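## Task

Lift the front cooling block, the one nearest the handle, out of the drawer of cooler COLD and set it on deck slot D1, resting flat within the slot's locators. Each of its 4 loose tubes must finish in its original bore. The rear block must stay flat in its own spot with every tube in its bore, and plate P1 must remain on D2 as it currently sits. Finish by releasing the block and moving the arm away.

## Robot and tools

Robot: two 6-joint arms, left_arm and right_arm, each ending in a parallel gripper. Either arm may do the job; the other can be parked out of the way. The names are arm labels only, not image sides. D1 is the deck slot beside COLD and D2 lies past D1. COLD is loose on the table: it must stay within about a finger's width of its start, upright and barely rotated. Its open drawer rolls when pushed, so avoid shoving it.

Frame: one shared scene frame, origin on the table top midway between the arms, +z up, +x outward over the table, left_arm on the +y side. Reported hand positions are in metres, orientation as a wxyz quaternion, velocities in m/s and rad/s. The reported hand position may be off from the real one, more so at long reach.

Gripper geometry: fingers point along the gripper's +z axis and close along its y axis. end_effector_position is the point between the pads when closed. Closed fingertips extend about 33 mm past it, fully open about 9 mm. While closing, the tips travel roughly 24 mm farther from the arm, so keep that clearance above surfaces.

Tool execute_actions, argument actions: a list holding one item or nothing. Empty list: no command, just returns current state. An action item {"rows": [...], "steps": n} with n from 1 to 15 (default 15), each step 1/30 s; each row is used for one step and the final row repeats to fill the remaining steps. A wait item {"steps": n} with n up to 300 sends nothing and returns once n steps have elapsed since the previous result. Optional pictures (boolean) controls whether camera images come back; by default they do. A refused call sends nothing.

Each row is one flat list of 18 numbers covering both arms, always all 18 even if one arm stays put: left_arm's 6 joint targets (waist, shoulder, elbow, forearm roll, wrist pitch, wrist roll), then its gripper position, force_limit, speed; then the same 9 for right_arm. Joint numbers are absolute target angles in radians, in the same form as the Joint positions line, not offsets. Stated ranges: waist -6.283 to 6.283, shoulder -6.283 to 6.283, elbow -2.792 to 2.792, forearm roll -6.283 to 6.283, wrist pitch -6.283 to 6.283, wrist roll -6.283 to 6.283. A target more than 0.010 rad beyond a range end and farther out than the last reported angle is refused; real ends may differ from stated by up to 0.010 rad, and a target past the real end is clipped there, reported as "joint sent to its limit" (possibly referring to an earlier action). No such line does not prove more travel exists.

Gripper numbers are absolute settings in [-1, 1]. position: +1 fully open (140 mm), pads touch near -0.8, -1 closes until blocked. force_limit: grip force, about 14 N at -1, 60 N at 0, 107 N at +1 for parts up to 40 mm wide. speed: pad gap rate, about 30 mm/s at -1, 140 at 0, 250 at +1. To keep a gripper unchanged, repeat its previous three numbers; a 0 is a real command.

Motion: joint target speed caps are 2.09 rad/s (waist, shoulder), 3.14 (elbow), 3.93 (the three wrist joints), with 0.3 s to accelerate; an arm's joints are slowed together so they arrive together. Each step's target is held within a lead of the measured angle: 0.456 rad for waist and shoulder, 0.683 elbow, 0.854 for the wrist joints. If targets would move the gripper over 70 mm from its measured spot, they are scaled back. Far moves therefore take several calls. Between calls the arms keep heading to the last row sent until everything nearly stops or a step is HELD; afterward only a new action moves them further.

Results: the state line gives each arm's pose and velocities; Joint positions and Joint velocities list each arm's joints in column order; joint torques follow the same order (with per-arm offset, scale and noise). Flange force is the external force estimate on the gripper, including held weight, noisy especially during accelerations; "no reading" means unavailable. "joint command not followed" means a clearance check altered or blocked joint targets on some steps; the rest of the row still ran. HELD marks steps where a row was not fully sent. object_status: 0 moving, 1 blocked while opening, 2 blocked while closing (a grip), 3 reached target or pads met (thin item may still be held). Grip by sending -1 and confirm status 2. Stopped fingers stay until a position change of 0.01 or more, or the object yields or is lost. To tighten, raise force_limit and switch position between -1 and -0.98. position_measured is in counts: 3 fully open, 230 pads touching, nonlinear. MOTOR HOT warns of heating from held loads; OVER-TEMPERATURE FAULT brakes the arm until cool.

Faults: contact torque reaching a joint's load limit (waist 302, shoulder 302, elbow 142, forearm roll 40, wrist pitch 40, wrist roll 40 N m, held weight included), or any outside force of 144 N on the arm, tool or load, halts that arm for 10 s, drops the rest of the call, and lets it yield. Don't let the arms collide or press together. Avoid dropping, slipping or slamming parts, striking hard, pushing firmly, and anything leaving the table. Occasional brief tugs on a held part or shoves of loose items may occur; tubes sit loose in bores, so keep the block level and move gently.

zoom_image: camera (cam_high, cam_low, cam_left_wrist, cam_right_wrist) and region [x0, y0, x1, y1] in pixels of that camera's latest image, top-left origin, at most 504 by 504. All images are 504x504. Calibration gives intrinsics K, distortion and T_world_to_cam mapping scene frame to camera; wrist camera poses follow their arm's joint readings, and actual cameras may differ slightly.

finished_scene: argument scene, the current scene's number. Release the block and clear the arm before calling it.

Each tool is called after ">>>" by a JSON object that holds its "fn" and its "kwargs".

## Session

>>> {"fn": "execute_actions", "kwargs": {"actions": []}}

Scene clock: 0.00 s of 6600.00 s.
left_arm: end_effector_position=(+0.6260, +0.8893, +0.1101) position_measured=3 object_status=3 end_effector_quat_wxyz=(+0.601, -0.495, +0.530, -0.336) end_effector_velocity=(-0.000, -0.001, -0.001) end_effector_angular_velocity=(-0.002, +0.002, -0.001) | right_arm: end_effector_position=(+0.3426, -0.5769, +0.1953) position_measured=3 object_status=3 end_effector_quat_wxyz=(+0.571, +0.668, -0.232, -0.418) end_effector_velocity=(-0.000, -0.000, +0.000) end_effector_angular_velocity=(+0.001, -0.000, -0.000)
Joint positions: left_arm=[ 0.773  0.579  2.332 -2.768  1.304  0.227] | right_arm=[ 0.307  0.601  1.965 -0.378  2.115  2.642]
Joint velocities: left_arm=[-0.     0.     0.001  0.001 -0.001 -0.001] | right_arm=[-0.    -0.001  0.001 -0.    -0.    -0.001]
Joint torques (N m, as the joint torque sensors report them, + toward a larger angle): no reading
Flange force (N, the push that the arm receives, along the gripper's own x y z axes): no reading

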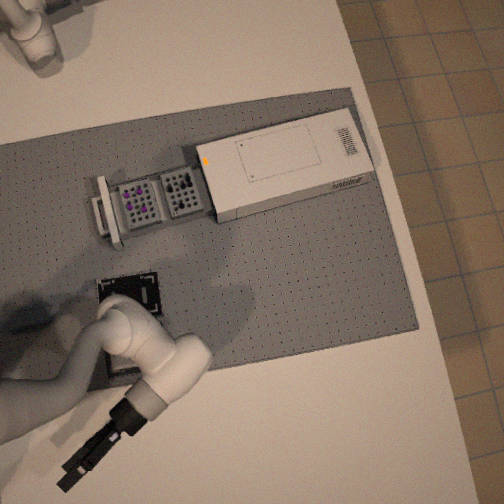

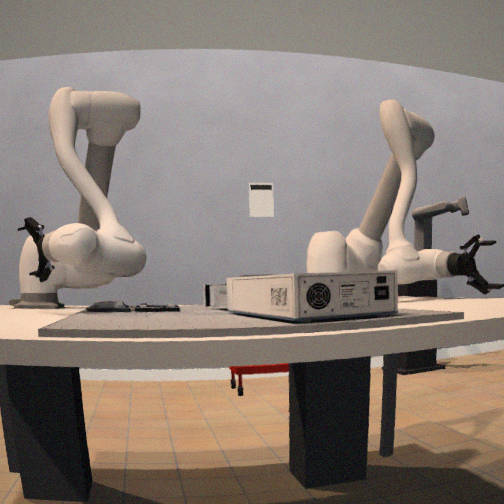

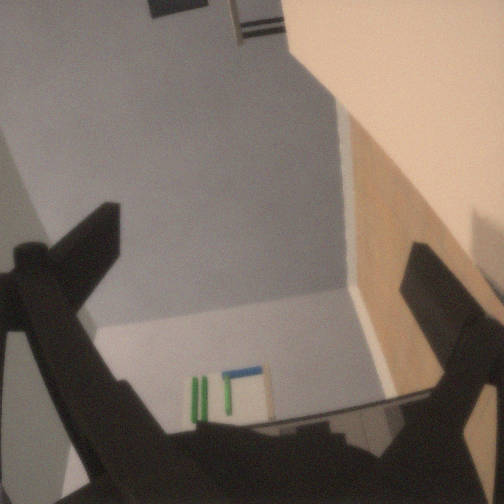

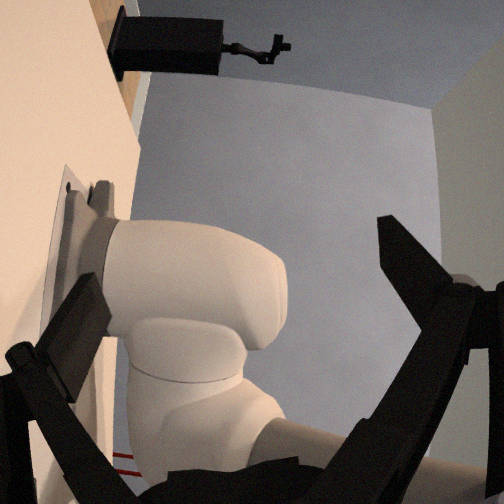

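>>> {"fn": "execute_actions", "kwargs": {"actions": [{"rows":[[0.773,0.579,2.332,-2.768,1.304,0.227,1,0,0,0.307,0.3,1.6,0,1.2416,2.642,1,0,0]],"steps":15}], "pictures": false}}

>>> {"fn": "execute_actions", "kwargs": {"actions": [{"steps":40}]}}

Scene clock: 15.40 s of 6600.00 s.
left_arm: end_effector_position=(+0.6259, +0.8894, +0.1101) position_measured=3 object_status=3 end_effector_quat_wxyz=(+0.601, -0.495, +0.530, -0.336) end_effector_velocity=(-0.000, -0.001, -0.000) end_effector_angular_velocity=(-0.001, +0.000, -0.001) | right_arm: end_effector_position=(+0.5003, -0.4756, +0.1358) position_measured=3 object_status=3 end_effector_quat_wxyz=(+0.255, +0.883, -0.343, -0.197) end_effector_velocity=(+0.425, +0.264, +0.070) end_effector_angular_velocity=(+0.877, -1.492, -0.112)
Joint positions: left_arm=[ 0.773  0.579  2.332 -2.768  1.304  0.227] | right_arm=[ 0.307  0.425  1.751 -0.157  1.605  2.642]
Joint velocities: left_arm=[-0.     0.     0.001  0.001  0.001 -0.   ] | right_arm=[ 0.    -0.331 -0.4    0.413 -0.959 -0.   ]
Joint torques (N m, as the joint torque sensors report them, + toward a larger angle): left_arm=[  0.13 -67.71 -12.05  -1.37   2.85  -0.52] | right_arm=[  2.53 -79.54 -32.85   2.57   1.85   0.52]
Flange force (N, the push that the arm receives, along the gripper's own x y z axes): left_arm=[1.9 1.0 -2.3] | right_arm=[5.7 -4.2 4.3]
Steps of this call (steps 1 to 90: nothing new was sent; then 11.90 s passed at rest; steps 91 to 105: all 15 steps of this action). Readings (joint positions | what the end effector reports):
91: left_arm=[0.773 0.579 2.332 -2.768 1.304 0.227] | right_arm=[0.307 0.601 1.965 -0.377 2.115 2.642] | left_arm position_measured=3 object_status=3 | right_arm position_measured=3 object_status=3
92: left_arm=[0.773 0.579 2.332 -2.768 1.304 0.227] | right_arm=[0.307 0.598 1.962 -0.374 2.106 2.642] | left_arm position_measured=3 object_status=3 | right_arm position_measured=3 object_status=3
94: left_arm=[0.773 0.579 2.332 -2.768 1.304 0.227] | right_arm=[0.307 0.578 1.936 -0.348 2.047 2.642] | left_arm position_measured=3 object_status=3 | right_arm position_measured=3 object_status=3
98: left_arm=[0.773 0.579 2.332 -2.768 1.304 0.227] | right_arm=[0.307 0.512 1.857 -0.266 1.859 2.642] | left_arm position_measured=3 object_status=3 | right_arm position_measured=3 object_status=3
105: the state above

Scene clock: 16.73 s of 6600.00 s.
left_arm: end_effector_position=(+0.6259, +0.8894, +0.1101) position_measured=3 object_status=3 end_effector_quat_wxyz=(+0.601, -0.495, +0.530, -0.336) end_effector_velocity=(-0.000, +0.000, -0.000) end_effector_angular_velocity=(+0.000, +0.001, -0.000) | right_arm: end_effector_position=(+0.6712, -0.3720, +0.2316) position_measured=3 object_status=3 end_effector_quat_wxyz=(+0.000, +0.923, -0.384, -0.000) end_effector_velocity=(-0.000, -0.000, +0.002) end_effector_angular_velocity=(+0.001, -0.002, +0.000)
Joint positions: left_arm=[ 0.773  0.579  2.332 -2.768  1.304  0.227] | right_arm=[ 0.307  0.3    1.6   -0.     1.242  2.642]
Joint velocities: left_arm=[ 0.001  0.    -0.     0.001 -0.001 -0.   ] | right_arm=[-0.    -0.002 -0.001  0.     0.    -0.   ]
Joint torques (N m, as the joint torque sensors report them, + toward a larger angle): left_arm=[  1.14 -69.32 -11.42  -1.22   2.77  -0.63] | right_arm=[  1.75 -76.04 -40.85   3.71   0.     0.23]
Flange force (N, the push that the arm receives, along the gripper's own x y z axes): left_arm=[4.0 3.9 0.3] | right_arm=[4.7 -3.5 3.7]
Steps of this call (steps 1 to 30: the robot went on to your last target; steps 31 to 40: nothing new was sent). Readings (joint positions | what the end effector reports):
1: left_arm=[0.773 0.579 2.332 -2.768 1.304 0.227] | right_arm=[0.307 0.414 1.738 -0.143 1.573 2.642] | left_arm position_measured=3 object_status=3 | right_arm position_measured=3 object_status=3
2: left_arm=[0.773 0.579 2.332 -2.768 1.304 0.227] | right_arm=[0.307 0.403 1.725 -0.129 1.541 2.642] | left_arm position_measured=3 object_status=3 | right_arm position_measured=3 object_status=3
4: left_arm=[0.773 0.579 2.332 -2.768 1.304 0.227] | right_arm=[0.307 0.382 1.700 -0.103 1.481 2.642] | left_arm position_measured=3 object_status=3 | right_arm position_measured=3 object_status=3
8: left_arm=[0.773 0.579 2.332 -2.768 1.304 0.227] | right_arm=[0.307 0.343 1.652 -0.054 1.367 2.642] | left_arm position_measured=3 object_status=3 | right_arm position_measured=3 object_status=3
40: the state above
All arms were judged still, so your last target was given up. Only a new action makes them travel on or press farther. Fingers that are still opening or closing keep moving.
camera_calibration (this result's frames):
cam_left_wrist: T_world_to_cam=[[-0.0722973, 0.165157, -0.983614, 0.0102347], [-0.576797, 0.797631, 0.176324, -0.360214], [0.813682, 0.580093, 0.0375955, -0.843873], [0, 0, 0, 1]] pos_world=[0.479613, 0.775152, 0.105307]
cam_right_wrist: T_world_to_cam=[[-0.824109, -0.56438, 0.0481647, 0.326005], [-0.50096, 0.7659, 0.403034, 0.536614], [-0.264353, 0.308015, -0.913917, 0.694467], [0, 0, 0, 1]] pos_world=[0.721071, -0.440909, 0.402709]

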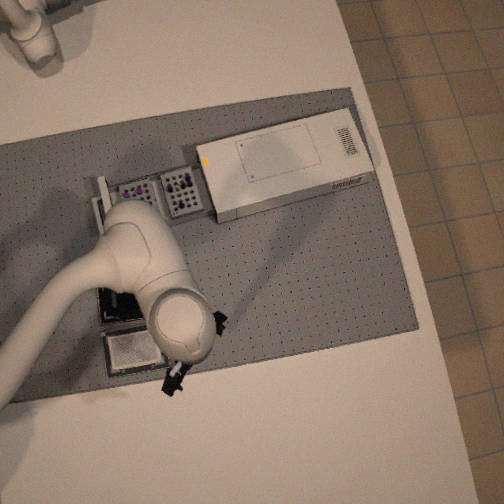

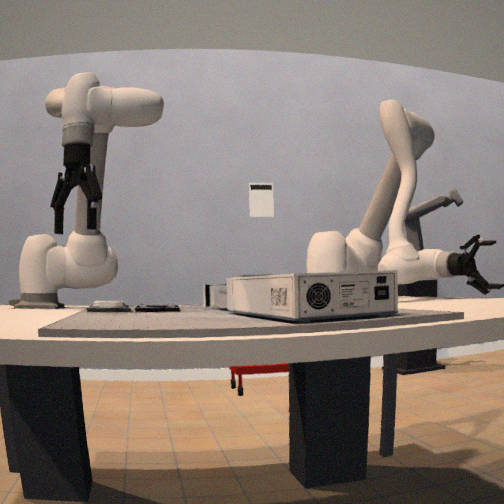

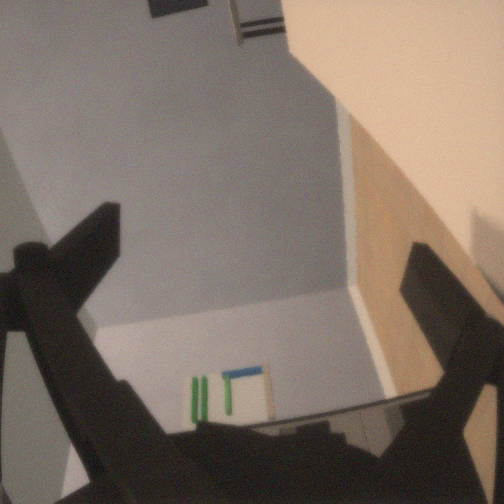

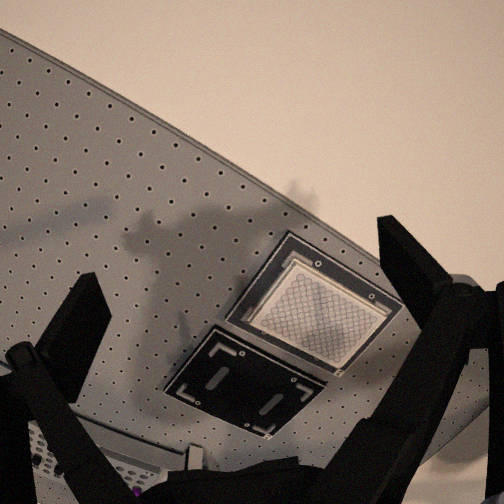

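>>> {"fn": "execute_actions", "kwargs": {"actions": [{"rows":[[0.773,0.579,2.332,-2.768,1.304,0.227,1,0,0,0.9033,0.6385,1.054,0,1.4491,3.94,1,0,0]],"steps":15}], "pictures": false}}

>>> {"fn": "execute_actions", "kwargs": {"actions": [{"steps":50}]}}

Scene clock: 29.53 s of 6600.00 s.
left_arm: end_effector_position=(+0.6259, +0.8895, +0.1101) position_measured=3 object_status=3 end_effector_quat_wxyz=(+0.601, -0.495, +0.530, -0.336) end_effector_velocity=(+0.000, -0.001, +0.000) end_effector_angular_velocity=(+0.001, -0.000, -0.002) | right_arm: end_effector_position=(+0.6836, -0.1682, +0.2470) position_measured=3 object_status=3 end_effector_quat_wxyz=(-0.000, +0.875, -0.484, +0.000) end_effector_velocity=(-0.073, +0.445, +0.018) end_effector_angular_velocity=(+0.002, -0.001, -0.614)
Joint positions: left_arm=[ 0.773  0.579  2.332 -2.768  1.304  0.227] | right_arm=[0.547 0.449 1.359 0.    1.332 3.104]
Joint velocities: left_arm=[-0.     0.     0.     0.001  0.001  0.001] | right_arm=[ 0.519  0.275 -0.445 -0.     0.168  1.133]
Joint torques (N m, as the joint torque sensors report them, + toward a larger angle): left_arm=[  1.69 -67.86 -11.48  -1.29   2.62  -0.42] | right_arm=[  2.85 -92.57 -40.15   4.03  -0.22   0.48]
Flange force (N, the push that the arm receives, along the gripper's own x y z axes): left_arm=[4.5 0.6 -0.4] | right_arm=[3.6 -10.0 2.7]
Steps of this call (steps 1 to 90: nothing new was sent; then 9.30 s passed at rest; steps 91 to 105: all 15 steps of this action). Readings (joint positions | what the end effector reports):
91: left_arm=[0.773 0.579 2.332 -2.768 1.304 0.227] | right_arm=[0.307 0.300 1.600 -0.000 1.242 2.643] | left_arm position_measured=3 object_status=3 | right_arm position_measured=3 object_status=3
92: left_arm=[0.773 0.579 2.332 -2.768 1.304 0.227] | right_arm=[0.311 0.303 1.594 0.000 1.243 2.651] | left_arm position_measured=3 object_status=3 | right_arm position_measured=3 object_status=3
94: left_arm=[0.773 0.579 2.332 -2.768 1.304 0.227] | right_arm=[0.342 0.326 1.557 0.000 1.257 2.710] | left_arm position_measured=3 object_status=3 | right_arm position_measured=3 object_status=3
98: left_arm=[0.773 0.579 2.332 -2.768 1.304 0.227] | right_arm=[0.419 0.378 1.473 0.000 1.289 2.853] | left_arm position_measured=3 object_status=3 | right_arm position_measured=3 object_status=3
105: the state above

Scene clock: 31.20 s of 6600.00 s.
left_arm: end_effector_position=(+0.6259, +0.8895, +0.1101) position_measured=3 object_status=3 end_effector_quat_wxyz=(+0.601, -0.495, +0.530, -0.336) end_effector_velocity=(-0.000, -0.000, +0.000) end_effector_angular_velocity=(+0.001, -0.000, -0.000) | right_arm: end_effector_position=(+0.5596, +0.1300, +0.2500) position_measured=3 object_status=3 end_effector_quat_wxyz=(+0.000, +0.735, -0.678, +0.000) end_effector_velocity=(+0.000, -0.000, +0.000) end_effector_angular_velocity=(+0.000, -0.000, -0.000)
Joint positions: left_arm=[ 0.773  0.579  2.332 -2.768  1.304  0.227] | right_arm=[0.903 0.638 1.054 0.    1.449 3.94 ]
Joint velocities: left_arm=[-0.    -0.     0.     0.     0.     0.001] | right_arm=[-0. -0.  0. -0.  0. -0.]
Joint torques (N m, as the joint torque sensors report them, + toward a larger angle): left_arm=[  0.36 -69.89 -12.28  -1.38   2.74  -0.35] | right_arm=[   0.47 -108.01  -43.03    3.71    0.48    0.33]
Flange force (N, the push that the arm receives, along the gripper's own x y z axes): left_arm=[2.8 5.4 -1.5] | right_arm=[-1.7 -3.0 4.2]
Steps of this call (steps 1 to 45: the robot went on to your last target; steps 46 to 50: nothing new was sent). Readings (joint positions | what the end effector reports):
1: left_arm=[0.773 0.579 2.332 -2.768 1.304 0.227] | right_arm=[0.564 0.458 1.345 0.000 1.338 3.143] | left_arm position_measured=3 object_status=3 | right_arm position_measured=3 object_status=3
2: left_arm=[0.773 0.579 2.332 -2.768 1.304 0.227] | right_arm=[0.582 0.467 1.330 0.000 1.344 3.183] | left_arm position_measured=3 object_status=3 | right_arm position_measured=3 object_status=3
4: left_arm=[0.773 0.579 2.332 -2.768 1.304 0.227] | right_arm=[0.616 0.486 1.300 0.000 1.355 3.264] | left_arm position_measured=3 object_status=3 | right_arm position_measured=3 object_status=3
8: left_arm=[0.773 0.579 2.332 -2.768 1.304 0.227] | right_arm=[0.684 0.522 1.242 0.000 1.377 3.425] | left_arm position_measured=3 object_status=3 | right_arm position_measured=3 object_status=3
50: the state above
All arms were judged still, so your last target was given up. Only a new action makes them travel on or press farther. Fingers that are still opening or closing keep moving.
camera_calibration (this result's frames):
cam_left_wrist: T_world_to_cam=[[-0.0722681, 0.165174, -0.983613, 0.0102162], [-0.576815, 0.797619, 0.17632, -0.360199], [0.813672, 0.580105, 0.0376323, -0.843904], [0, 0, 0, 1]] pos_world=[0.479631, 0.775167, 0.105317]
cam_right_wrist: T_world_to_cam=[[-0.993728, 0.100925, 0.0481616, 0.524943], [0.111785, 0.908336, 0.403026, -0.272578], [-0.00307159, 0.405882, -0.91392, 0.368234], [0, 0, 0, 1]] pos_world=[0.553252, 0.0451532, 0.42111]

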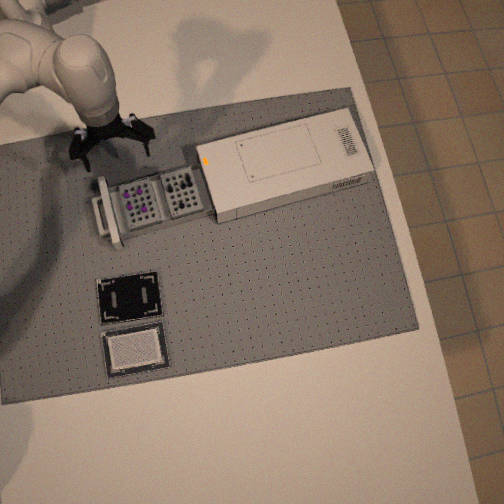

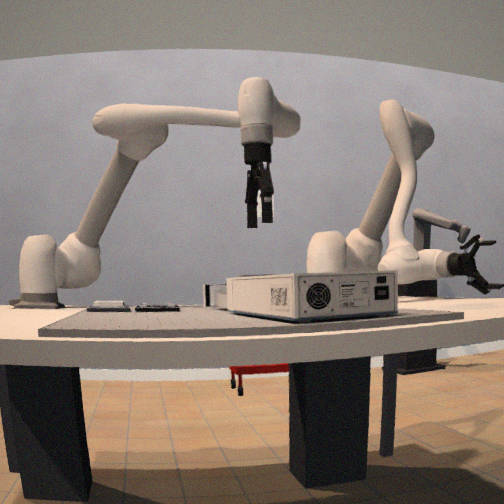

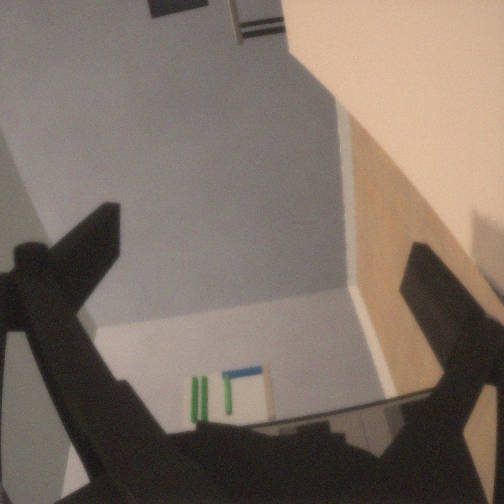

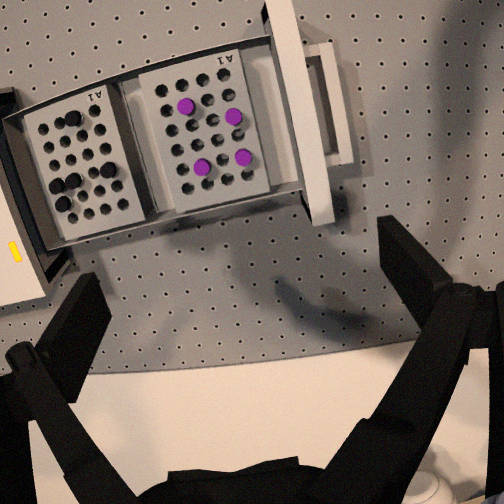

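>>> {"fn": "execute_actions", "kwargs": {"actions": [{"rows":[[0.773,0.579,2.332,-2.768,1.304,0.227,1,0,0,0.858,0.6457,1.2251,0,1.2708,3.8656,0.55,0,0]],"steps":15}], "pictures": false}}

>>> {"fn": "execute_actions", "kwargs": {"actions": [{"steps":20}]}}

Scene clock: 41.27 s of 6600.00 s.
left_arm: end_effector_position=(+0.6259, +0.8895, +0.1101) position_measured=3 object_status=3 end_effector_quat_wxyz=(+0.601, -0.495, +0.530, -0.336) end_effector_velocity=(-0.001, +0.001, -0.001) end_effector_angular_velocity=(-0.001, +0.001, +0.003) | right_arm: end_effector_position=(+0.5807, +0.0910, +0.1500) position_measured=59 object_status=3 end_effector_quat_wxyz=(+0.000, +0.745, -0.667, +0.000) end_effector_velocity=(+0.000, -0.000, -0.000) end_effector_angular_velocity=(+0.002, -0.001, +0.000)
Joint positions: left_arm=[ 0.773  0.579  2.332 -2.768  1.304  0.227] | right_arm=[ 0.858  0.646  1.225 -0.     1.271  3.866]
Joint velocities: left_arm=[ 0.001  0.001  0.    -0.001 -0.001 -0.   ] | right_arm=[-0.001 -0.001  0.003  0.    -0.004 -0.001]
Joint torques (N m, as the joint torque sensors report them, + toward a larger angle): left_arm=[  0.96 -69.99 -11.98  -1.15   2.56  -0.41] | right_arm=[   1.77 -109.21  -41.24    3.98   -0.09    0.12]
Flange force (N, the push that the arm receives, along the gripper's own x y z axes): left_arm=[4.5 5.8 -0.4] | right_arm=[-4.0 -6.9 4.2]
Steps of this call (steps 1 to 90: nothing new was sent; then 6.57 s passed at rest; steps 91 to 105: all 15 steps of this action). Readings (joint positions | what the end effector reports):
91: left_arm=[0.773 0.579 2.332 -2.768 1.304 0.227] | right_arm=[0.903 0.639 1.054 -0.000 1.449 3.940] | left_arm position_measured=3 object_status=3 | right_arm position_measured=3 object_status=0
92: left_arm=[0.773 0.579 2.332 -2.768 1.304 0.227] | right_arm=[0.902 0.639 1.061 -0.000 1.443 3.938] | left_arm position_measured=3 object_status=3 | right_arm position_measured=7 object_status=0
94: left_arm=[0.773 0.579 2.332 -2.768 1.304 0.227] | right_arm=[0.890 0.640 1.107 0.000 1.394 3.917] | left_arm position_measured=3 object_status=3 | right_arm position_measured=22 object_status=0
98: left_arm=[0.773 0.579 2.332 -2.768 1.304 0.227] | right_arm=[0.864 0.645 1.203 -0.000 1.294 3.875] | left_arm position_measured=3 object_status=3 | right_arm position_measured=52 object_status=0
105: the state above

Scene clock: 41.93 s of 6600.00 s.
left_arm: end_effector_position=(+0.6259, +0.8895, +0.1101) position_measured=3 object_status=3 end_effector_quat_wxyz=(+0.601, -0.495, +0.530, -0.336) end_effector_velocity=(+0.000, -0.000, +0.000) end_effector_angular_velocity=(+0.000, -0.000, -0.001) | right_arm: end_effector_position=(+0.5807, +0.0909, +0.1500) position_measured=59 object_status=3 end_effector_quat_wxyz=(+0.000, +0.745, -0.667, -0.000) end_effector_velocity=(-0.000, -0.000, -0.002) end_effector_angular_velocity=(-0.002, +0.002, +0.000)
Joint positions: left_arm=[ 0.773  0.579  2.332 -2.768  1.304  0.227] | right_arm=[0.858 0.646 1.225 0.    1.271 3.866]
Joint velocities: left_arm=[ 0.     0.    -0.001  0.002 -0.    -0.   ] | right_arm=[ 0.     0.002  0.     0.     0.001 -0.   ]
Joint torques (N m, as the joint torque sensors report them, + toward a larger angle): left_arm=[  0.6  -69.47 -11.88  -1.2    2.69  -0.69] | right_arm=[   3.57 -107.57  -42.09    3.67    0.     -0.05]
Flange force (N, the push that the arm receives, along the gripper's own x y z axes): left_arm=[3.5 4.5 -0.7] | right_arm=[0.6 -4.7 5.6]
Steps of this call (steps 1 to 15: the robot went on to your last target; steps 16 to 20: nothing new was sent). Readings (joint positions | what the end effector reports):
1: left_arm=[0.773 0.579 2.332 -2.768 1.304 0.227] | right_arm=[0.858 0.646 1.225 -0.000 1.271 3.866] | left_arm position_measured=3 object_status=3 | right_arm position_measured=59 object_status=3
2: left_arm=[0.773 0.579 2.332 -2.768 1.304 0.227] | right_arm=[0.858 0.646 1.225 -0.000 1.271 3.866] | left_arm position_measured=3 object_status=3 | right_arm position_measured=59 object_status=3
4: left_arm=[0.773 0.579 2.332 -2.768 1.304 0.227] | right_arm=[0.858 0.646 1.225 -0.000 1.271 3.866] | left_arm position_measured=3 object_status=3 | right_arm position_measured=59 object_status=3
8: left_arm=[0.773 0.579 2.332 -2.768 1.304 0.227] | right_arm=[0.858 0.646 1.225 -0.000 1.271 3.866] | left_arm position_measured=3 object_status=3 | right_arm position_measured=59 object_status=3
20: the state above
All arms were judged still, so your last target was given up. Only a new action makes them travel on or press farther. Fingers that are still opening or closing keep moving.
camera_calibration (this result's frames):
cam_left_wrist: T_world_to_cam=[[-0.0722679, 0.165174, -0.983613, 0.0102161], [-0.576815, 0.797619, 0.17632, -0.360199], [0.813672, 0.580105, 0.0376324, -0.843904], [0, 0, 0, 1]] pos_world=[0.479631, 0.775167, 0.105317]
cam_right_wrist: T_world_to_cam=[[-0.996243, 0.0719679, 0.0481621, 0.558744], [0.0853085, 0.911204, 0.403026, -0.184077], [-0.0148805, 0.405621, -0.91392, 0.299617], [0, 0, 0, 1]] pos_world=[0.576807, 0.00598926, 0.321103]

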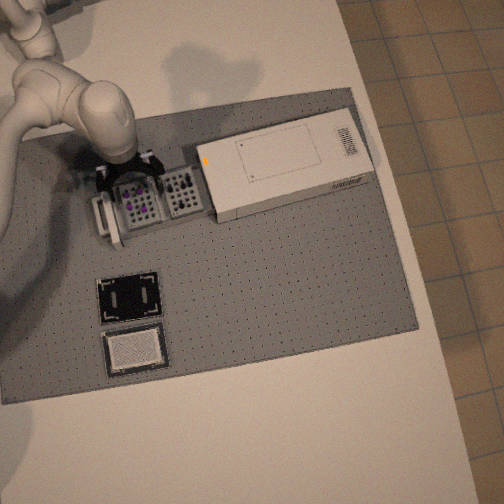

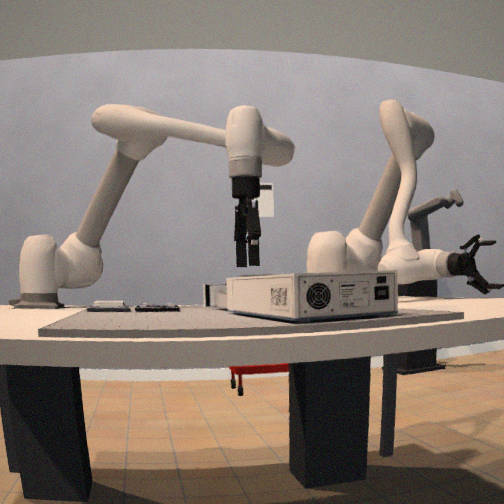

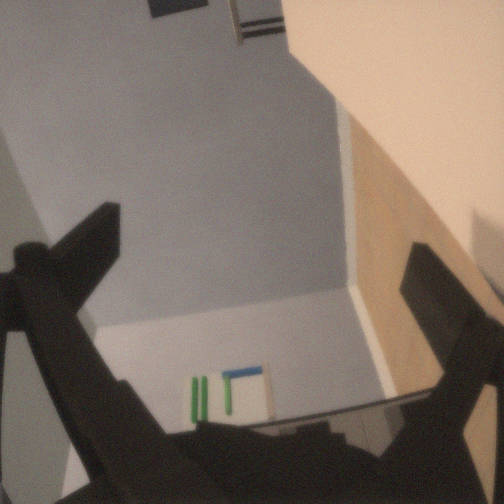

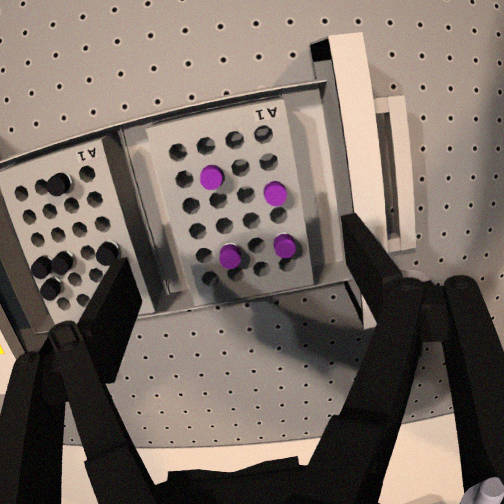

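>>> {"fn": "execute_actions", "kwargs": {"actions": [{"rows":[[0.773,0.579,2.332,-2.768,1.304,0.227,1,0,0,0.858,0.6769,1.2757,0,1.189,3.8656,0.45,0,0]],"steps":15}]}}

Scene clock: 46.80 s of 6600.00 s.
left_arm: end_effector_position=(+0.6259, +0.8895, +0.1101) position_measured=3 object_status=3 end_effector_quat_wxyz=(+0.601, -0.495, +0.530, -0.336) end_effector_velocity=(+0.001, -0.001, -0.000) end_effector_angular_velocity=(+0.001, +0.000, -0.002) | right_arm: end_effector_position=(+0.5807, +0.0909, +0.0951) position_measured=72 object_status=3 end_effector_quat_wxyz=(-0.000, +0.745, -0.667, +0.000) end_effector_velocity=(-0.000, -0.000, +0.001) end_effector_angular_velocity=(+0.001, -0.001, +0.000)
Joint positions: left_arm=[ 0.773  0.579  2.332 -2.768  1.304  0.227] | right_arm=[ 0.858  0.677  1.276 -0.     1.189  3.866]
Joint velocities: left_arm=[-0.002  0.    -0.001 -0.    -0.001  0.001] | right_arm=[ 0.    -0.001  0.     0.     0.     0.   ]
Joint torques (N m, as the joint torque sensors report them, + toward a larger angle): left_arm=[  0.28 -69.05 -12.33  -1.49   2.84  -0.67] | right_arm=[   1.91 -112.28  -40.6     3.96    0.03    0.43]
Flange force (N, the push that the arm receives, along the gripper's own x y z axes): left_arm=[3.0 3.7 -1.6] | right_arm=[-3.9 -7.7 6.9]
Steps of this call (steps 1 to 90: nothing new was sent; then 1.37 s passed at rest; steps 91 to 105: all 15 steps of this action). Readings (joint positions | what the end effector reports):
91: left_arm=[0.773 0.579 2.332 -2.768 1.304 0.227] | right_arm=[0.858 0.646 1.225 0.000 1.270 3.866] | left_arm position_measured=3 object_status=3 | right_arm position_measured=59 object_status=0
92: left_arm=[0.773 0.579 2.332 -2.768 1.304 0.227] | right_arm=[0.858 0.648 1.230 0.000 1.262 3.866] | left_arm position_measured=3 object_status=3 | right_arm position_measured=63 object_status=0
94: left_arm=[0.773 0.579 2.332 -2.768 1.304 0.227] | right_arm=[0.858 0.666 1.259 0.000 1.217 3.866] | left_arm position_measured=3 object_status=3 | right_arm position_measured=72 object_status=0
98: left_arm=[0.773 0.579 2.332 -2.768 1.304 0.227] | right_arm=[0.858 0.676 1.275 -0.000 1.190 3.866] | left_arm position_measured=3 object_status=3 | right_arm position_measured=72 object_status=0
105: the state above
camera_calibration (this result's frames):
cam_left_wrist: T_world_to_cam=[[-0.0722678, 0.165174, -0.983613, 0.0102161], [-0.576815, 0.797619, 0.17632, -0.360199], [0.813672, 0.580105, 0.0376325, -0.843904], [0, 0, 0, 1]] pos_world=[0.479631, 0.775167, 0.105317]
cam_right_wrist: T_world_to_cam=[[-0.996243, 0.0720029, 0.0481149, 0.561416], [0.0853219, 0.911185, 0.403066, -0.161933], [-0.0148196, 0.405657, -0.913905, 0.24942], [0, 0, 0, 1]] pos_world=[0.576819, 0.005948, 0.266204]

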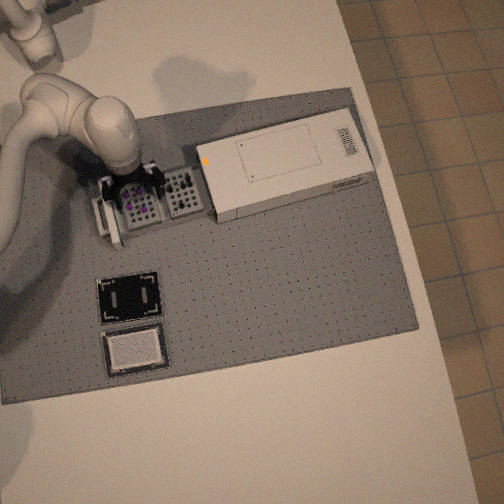

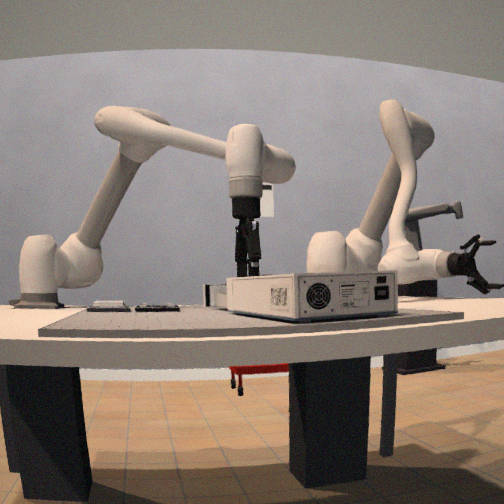

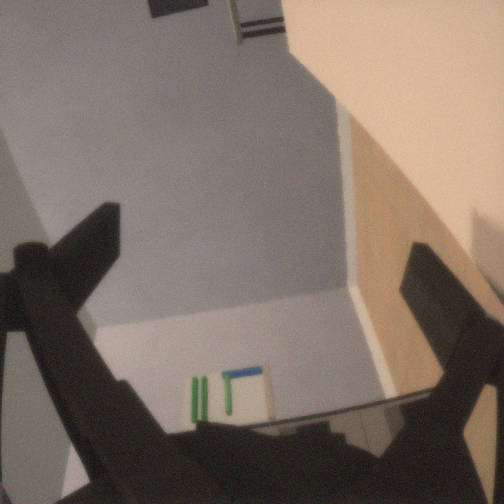

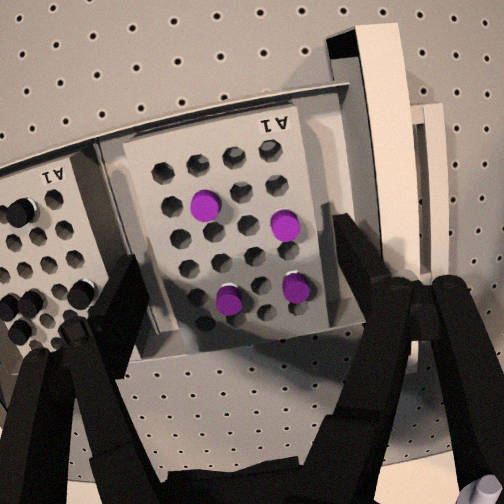

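>>> {"fn": "execute_actions", "kwargs": {"actions": [{"rows":[[0.773,0.579,2.332,-2.768,1.304,0.227,1,0,0,0.858,0.6802,1.2796,0,1.1818,3.8656,0.45,0,0],[0.773,0.579,2.332,-2.768,1.304,0.227,1,0,0,0.858,0.6802,1.2796,0,1.1818,3.8656,0.45,0,0],[0.773,0.579,2.332,-2.768,1.304,0.227,1,0,0,0.858,0.6835,1.2835,0,1.1746,3.8656,0.45,0,0],[0.773,0.579,2.332,-2.768,1.304,0.227,1,0,0,0.858,0.6835,1.2835,0,1.1746,3.8656,0.45,0,0],[0.773,0.579,2.332,-2.768,1.304,0.227,1,0,0,0.858,0.6868,1.2875,0,1.1673,3.8656,0.45,0,0],[0.773,0.579,2.332,-2.768,1.304,0.227,1,0,0,0.858,0.6868,1.2875,0,1.1673,3.8656,0.45,0,0],[0.773,0.579,2.332,-2.768,1.304,0.227,1,0,0,0.858,0.6901,1.2914,0,1.1601,3.8656,0.45,0,0],[0.773,0.579,2.332,-2.768,1.304,0.227,1,0,0,0.858,0.6901,1.2914,0,1.1601,3.8656,0.45,0,0],[0.773,0.579,2.332,-2.768,1.304,0.227,1,0,0,0.858,0.6934,1.2953,0,1.1529,3.8656,0.45,0,0],[0.773,0.579,2.332,-2.768,1.304,0.227,1,0,0,0.858,0.6934,1.2953,0,1.1529,3.8656,0.45,0,0],[0.773,0.579,2.332,-2.768,1.304,0.227,1,0,0,0.858,0.6967,1.2992,0,1.1457,3.8656,0.45,0,0]],"steps":15}]}}

Scene clock: 53.50 s of 6600.00 s.
left_arm: end_effector_position=(+0.6259, +0.8895, +0.1101) position_measured=3 object_status=3 end_effector_quat_wxyz=(+0.601, -0.495, +0.530, -0.336) end_effector_velocity=(+0.000, -0.000, +0.000) end_effector_angular_velocity=(+0.001, -0.000, -0.001) | right_arm: end_effector_position=(+0.5807, +0.0910, +0.0656) position_measured=72 object_status=3 end_effector_quat_wxyz=(+0.000, +0.745, -0.667, -0.000) end_effector_velocity=(+0.002, +0.002, -0.007) end_effector_angular_velocity=(+0.006, -0.006, -0.001)
Joint positions: left_arm=[ 0.773  0.579  2.332 -2.768  1.304  0.227] | right_arm=[0.858 0.696 1.299 0.    1.147 3.866]
Joint velocities: left_arm=[-0.001 -0.001 -0.    -0.    -0.     0.   ] | right_arm=[-0.     0.004  0.006  0.    -0.019  0.001]
Joint torques (N m, as the joint torque sensors report them, + toward a larger angle): left_arm=[ -0.2  -69.53 -11.68  -1.24   2.79  -0.62] | right_arm=[   0.94 -113.98  -39.47    3.74   -0.06    0.37]
Flange force (N, the push that the arm receives, along the gripper's own x y z axes): left_arm=[1.9 4.7 -0.8] | right_arm=[-5.8 -8.0 5.5]
Steps of this call (steps 1 to 15: the robot went on to your last target; steps 16 to 90: nothing new was sent; then 3.20 s passed at rest; steps 91 to 105: all 15 steps of this action). Readings (joint positions | what the end effector reports):
91: left_arm=[0.773 0.579 2.332 -2.768 1.304 0.227] | right_arm=[0.858 0.677 1.276 0.000 1.189 3.866] | left_arm position_measured=3 object_status=3 | right_arm position_measured=72 object_status=3
92: left_arm=[0.773 0.579 2.332 -2.768 1.304 0.227] | right_arm=[0.858 0.678 1.277 0.000 1.186 3.866] | left_arm position_measured=3 object_status=3 | right_arm position_measured=72 object_status=3
94: left_arm=[0.773 0.579 2.332 -2.768 1.304 0.227] | right_arm=[0.858 0.681 1.280 0.000 1.180 3.866] | left_arm position_measured=3 object_status=3 | right_arm position_measured=72 object_status=3
98: left_arm=[0.773 0.579 2.332 -2.768 1.304 0.227] | right_arm=[0.858 0.687 1.288 0.000 1.167 3.866] | left_arm position_measured=3 object_status=3 | right_arm position_measured=72 object_status=3
105: the state above
camera_calibration (this result's frames):
cam_left_wrist: T_world_to_cam=[[-0.072268, 0.165174, -0.983613, 0.0102162], [-0.576815, 0.797618, 0.17632, -0.360198], [0.813672, 0.580106, 0.0376323, -0.843904], [0, 0, 0, 1]] pos_world=[0.479631, 0.775167, 0.105317]
cam_right_wrist: T_world_to_cam=[[-0.996239, 0.0719878, 0.0482298, 0.562769], [0.0853548, 0.911182, 0.403066, -0.150114], [-0.0149303, 0.405666, -0.913899, 0.222499], [0, 0, 0, 1]] pos_world=[0.576787, 0.00600811, 0.236705]

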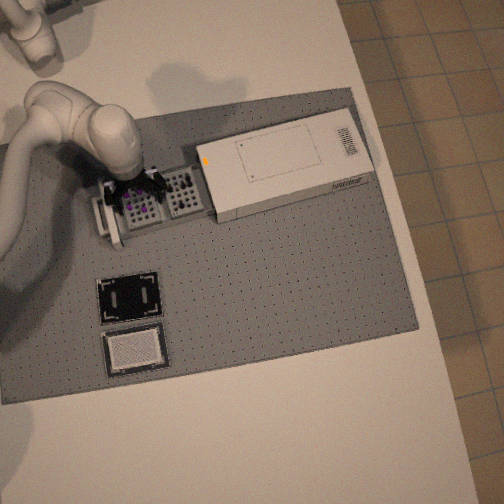

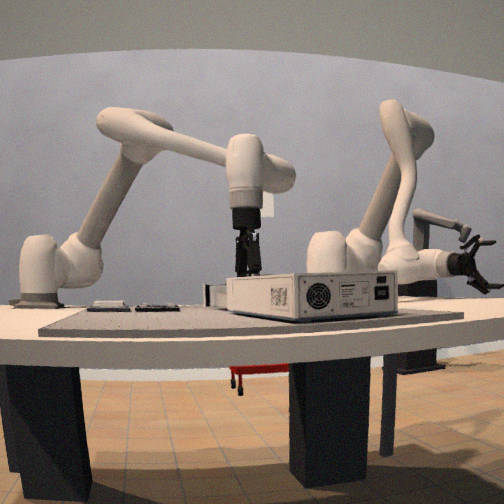

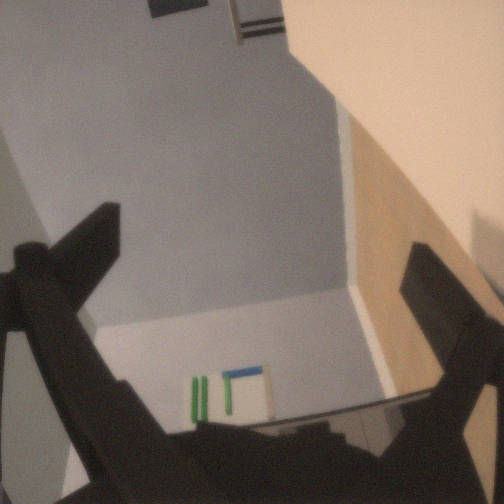

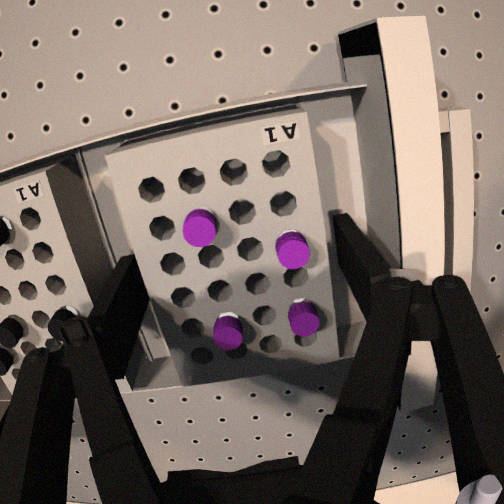

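>>> {"fn": "execute_actions", "kwargs": {"actions": [{"rows":[[0.773,0.579,2.332,-2.768,1.304,0.227,1,0,0,0.858,0.6967,1.2992,0,1.1457,3.8656,0.37,0.6,-0.5],[0.773,0.579,2.332,-2.768,1.304,0.227,1,0,0,0.858,0.6967,1.2992,0,1.1457,3.8656,0.37,0.6,-0.5],[0.773,0.579,2.332,-2.768,1.304,0.227,1,0,0,0.858,0.6967,1.2992,0,1.1457,3.8656,0.37,0.6,-0.5],[0.773,0.579,2.332,-2.768,1.304,0.227,1,0,0,0.858,0.699,1.3018,0,1.1408,3.8656,0.37,0.6,-0.5],[0.773,0.579,2.332,-2.768,1.304,0.227,1,0,0,0.858,0.699,1.3018,0,1.1408,3.8656,0.37,0.6,-0.5],[0.773,0.579,2.332,-2.768,1.304,0.227,1,0,0,0.858,0.699,1.3018,0,1.1408,3.8656,0.37,0.6,-0.5],[0.773,0.579,2.332,-2.768,1.304,0.227,1,0,0,0.858,0.7014,1.3044,0,1.1358,3.8656,0.37,0.6,-0.5]],"steps":15}], "pictures": false}}

>>> {"fn": "execute_actions", "kwargs": {"actions": [{"rows":[[0.773,0.579,2.332,-2.768,1.304,0.227,1,0,0,0.858,0.7014,1.3044,0,1.1358,3.8656,-1,0.6,-0.7]],"steps":15}]}}

Scene clock: 61.63 s of 6600.00 s.
left_arm: end_effector_position=(+0.6259, +0.8895, +0.1101) position_measured=3 object_status=3 end_effector_quat_wxyz=(+0.601, -0.495, +0.530, -0.336) end_effector_velocity=(-0.000, +0.001, +0.000) end_effector_angular_velocity=(-0.000, -0.000, +0.002) | right_arm: end_effector_position=(+0.5806, +0.0909, +0.0581) position_measured=82 object_status=3 end_effector_quat_wxyz=(-0.000, +0.745, -0.667, +0.000) end_effector_velocity=(-0.001, -0.001, -0.001) end_effector_angular_velocity=(-0.002, +0.002, -0.000)
Joint positions: left_arm=[ 0.773  0.579  2.332 -2.768  1.304  0.227] | right_arm=[ 0.858  0.701  1.304 -0.     1.136  3.866]
Joint velocities: left_arm=[ 0.001  0.     0.    -0.001  0.    -0.   ] | right_arm=[-0.     0.     0.003 -0.     0.     0.   ]
Joint torques (N m, as the joint torque sensors report them, + toward a larger angle): left_arm=[ -1.5  -68.34 -12.09  -1.4    2.67  -0.78] | right_arm=[  -0.04 -110.8   -39.25    3.47   -0.02   -0.15]
Flange force (N, the push that the arm receives, along the gripper's own x y z axes): left_arm=[-1.4 3.7 -3.6] | right_arm=[-3.7 -3.6 5.5]
Steps of this call (steps 1 to 15: the robot went on to your last target; steps 16 to 90: nothing new was sent; then 4.63 s passed at rest; steps 91 to 105: all 15 steps of this action). Readings (joint positions | what the end effector reports):
91: left_arm=[0.773 0.579 2.332 -2.768 1.304 0.227] | right_arm=[0.858 0.697 1.299 -0.000 1.146 3.866] | left_arm position_measured=3 object_status=3 | right_arm position_measured=72 object_status=0
92: left_arm=[0.773 0.579 2.332 -2.768 1.304 0.227] | right_arm=[0.858 0.697 1.299 -0.000 1.146 3.866] | left_arm position_measured=3 object_status=3 | right_arm position_measured=74 object_status=0
94: left_arm=[0.773 0.579 2.332 -2.768 1.304 0.227] | right_arm=[0.858 0.697 1.299 -0.000 1.146 3.866] | left_arm position_measured=3 object_status=3 | right_arm position_measured=82 object_status=0
98: left_arm=[0.773 0.579 2.332 -2.768 1.304 0.227] | right_arm=[0.858 0.700 1.302 -0.000 1.139 3.866] | left_arm position_measured=3 object_status=3 | right_arm position_measured=82 object_status=0
105: the state above

Scene clock: 62.13 s of 6600.00 s.
left_arm: end_effector_position=(+0.6259, +0.8895, +0.1101) position_measured=3 object_status=3 end_effector_quat_wxyz=(+0.601, -0.495, +0.530, -0.336) end_effector_velocity=(-0.000, +0.000, -0.000) end_effector_angular_velocity=(-0.000, +0.000, +0.000) | right_arm: end_effector_position=(+0.5806, +0.0909, +0.0581) position_measured=105 object_status=2 end_effector_quat_wxyz=(-0.000, +0.745, -0.667, +0.000) end_effector_velocity=(+0.000, -0.000, +0.001) end_effector_angular_velocity=(+0.001, -0.001, +0.000)
Joint positions: left_arm=[ 0.773  0.579  2.332 -2.768  1.304  0.227] | right_arm=[ 0.858  0.701  1.304 -0.     1.136  3.866]
Joint velocities: left_arm=[ 0.     0.     0.001 -0.     0.     0.   ] | right_arm=[-0.    -0.001 -0.    -0.     0.    -0.001]
Joint torques (N m, as the joint torque sensors report them, + toward a larger angle): left_arm=[  0.34 -69.32 -12.15  -1.5    2.52  -0.52] | right_arm=[ -0.53 -99.06 -31.58   4.03  -0.68   0.21]
Flange force (N, the push that the arm receives, along the gripper's own x y z axes): left_arm=[2.7 4.9 -1.8] | right_arm=[-6.3 -6.7 -9.3]
Steps of this call (steps 1 to 15: all 15 steps of this action). Readings (joint positions | what the end effector reports):
1: left_arm=[0.773 0.579 2.332 -2.768 1.304 0.227] | right_arm=[0.858 0.701 1.304 -0.000 1.136 3.866] | left_arm position_measured=3 object_status=3 | right_arm position_measured=82 object_status=0
2: left_arm=[0.773 0.579 2.332 -2.768 1.304 0.227] | right_arm=[0.858 0.701 1.304 -0.000 1.136 3.866] | left_arm position_measured=3 object_status=3 | right_arm position_measured=84 object_status=0
4: left_arm=[0.773 0.579 2.332 -2.768 1.304 0.227] | right_arm=[0.858 0.701 1.304 -0.000 1.136 3.866] | left_arm position_measured=3 object_status=3 | right_arm position_measured=91 object_status=0
8: left_arm=[0.773 0.579 2.332 -2.768 1.304 0.227] | right_arm=[0.858 0.701 1.304 -0.000 1.136 3.866] | left_arm position_measured=3 object_status=3 | right_arm position_measured=104 object_status=0
15: the state above
camera_calibration (this result's frames):
cam_left_wrist: T_world_to_cam=[[-0.072268, 0.165173, -0.983613, 0.0102164], [-0.576815, 0.797619, 0.17632, -0.360198], [0.813672, 0.580105, 0.0376321, -0.843904], [0, 0, 0, 1]] pos_world=[0.479631, 0.775167, 0.105317]
cam_right_wrist: T_world_to_cam=[[-0.996249, 0.0719305, 0.0481054, 0.563124], [0.0852513, 0.911206, 0.403033, -0.146936], [-0.0148436, 0.405622, -0.91392, 0.215628], [0, 0, 0, 1]] pos_world=[0.576739, 0.00591974, 0.229197]

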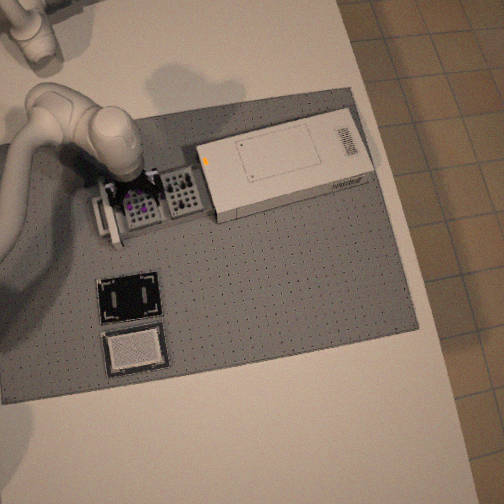

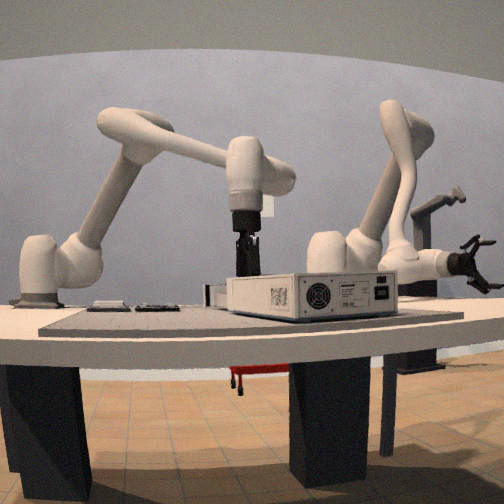

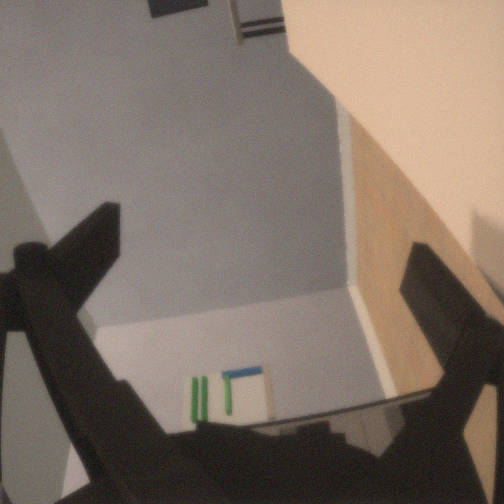

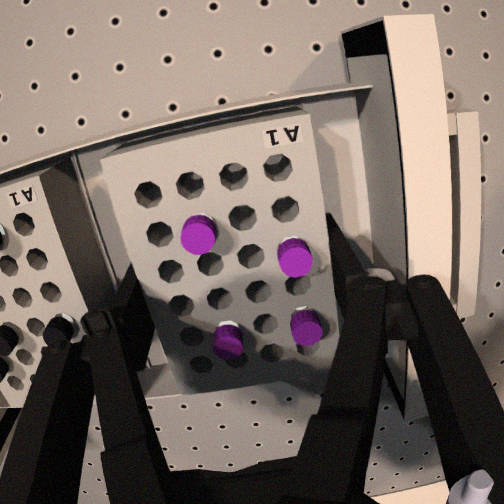

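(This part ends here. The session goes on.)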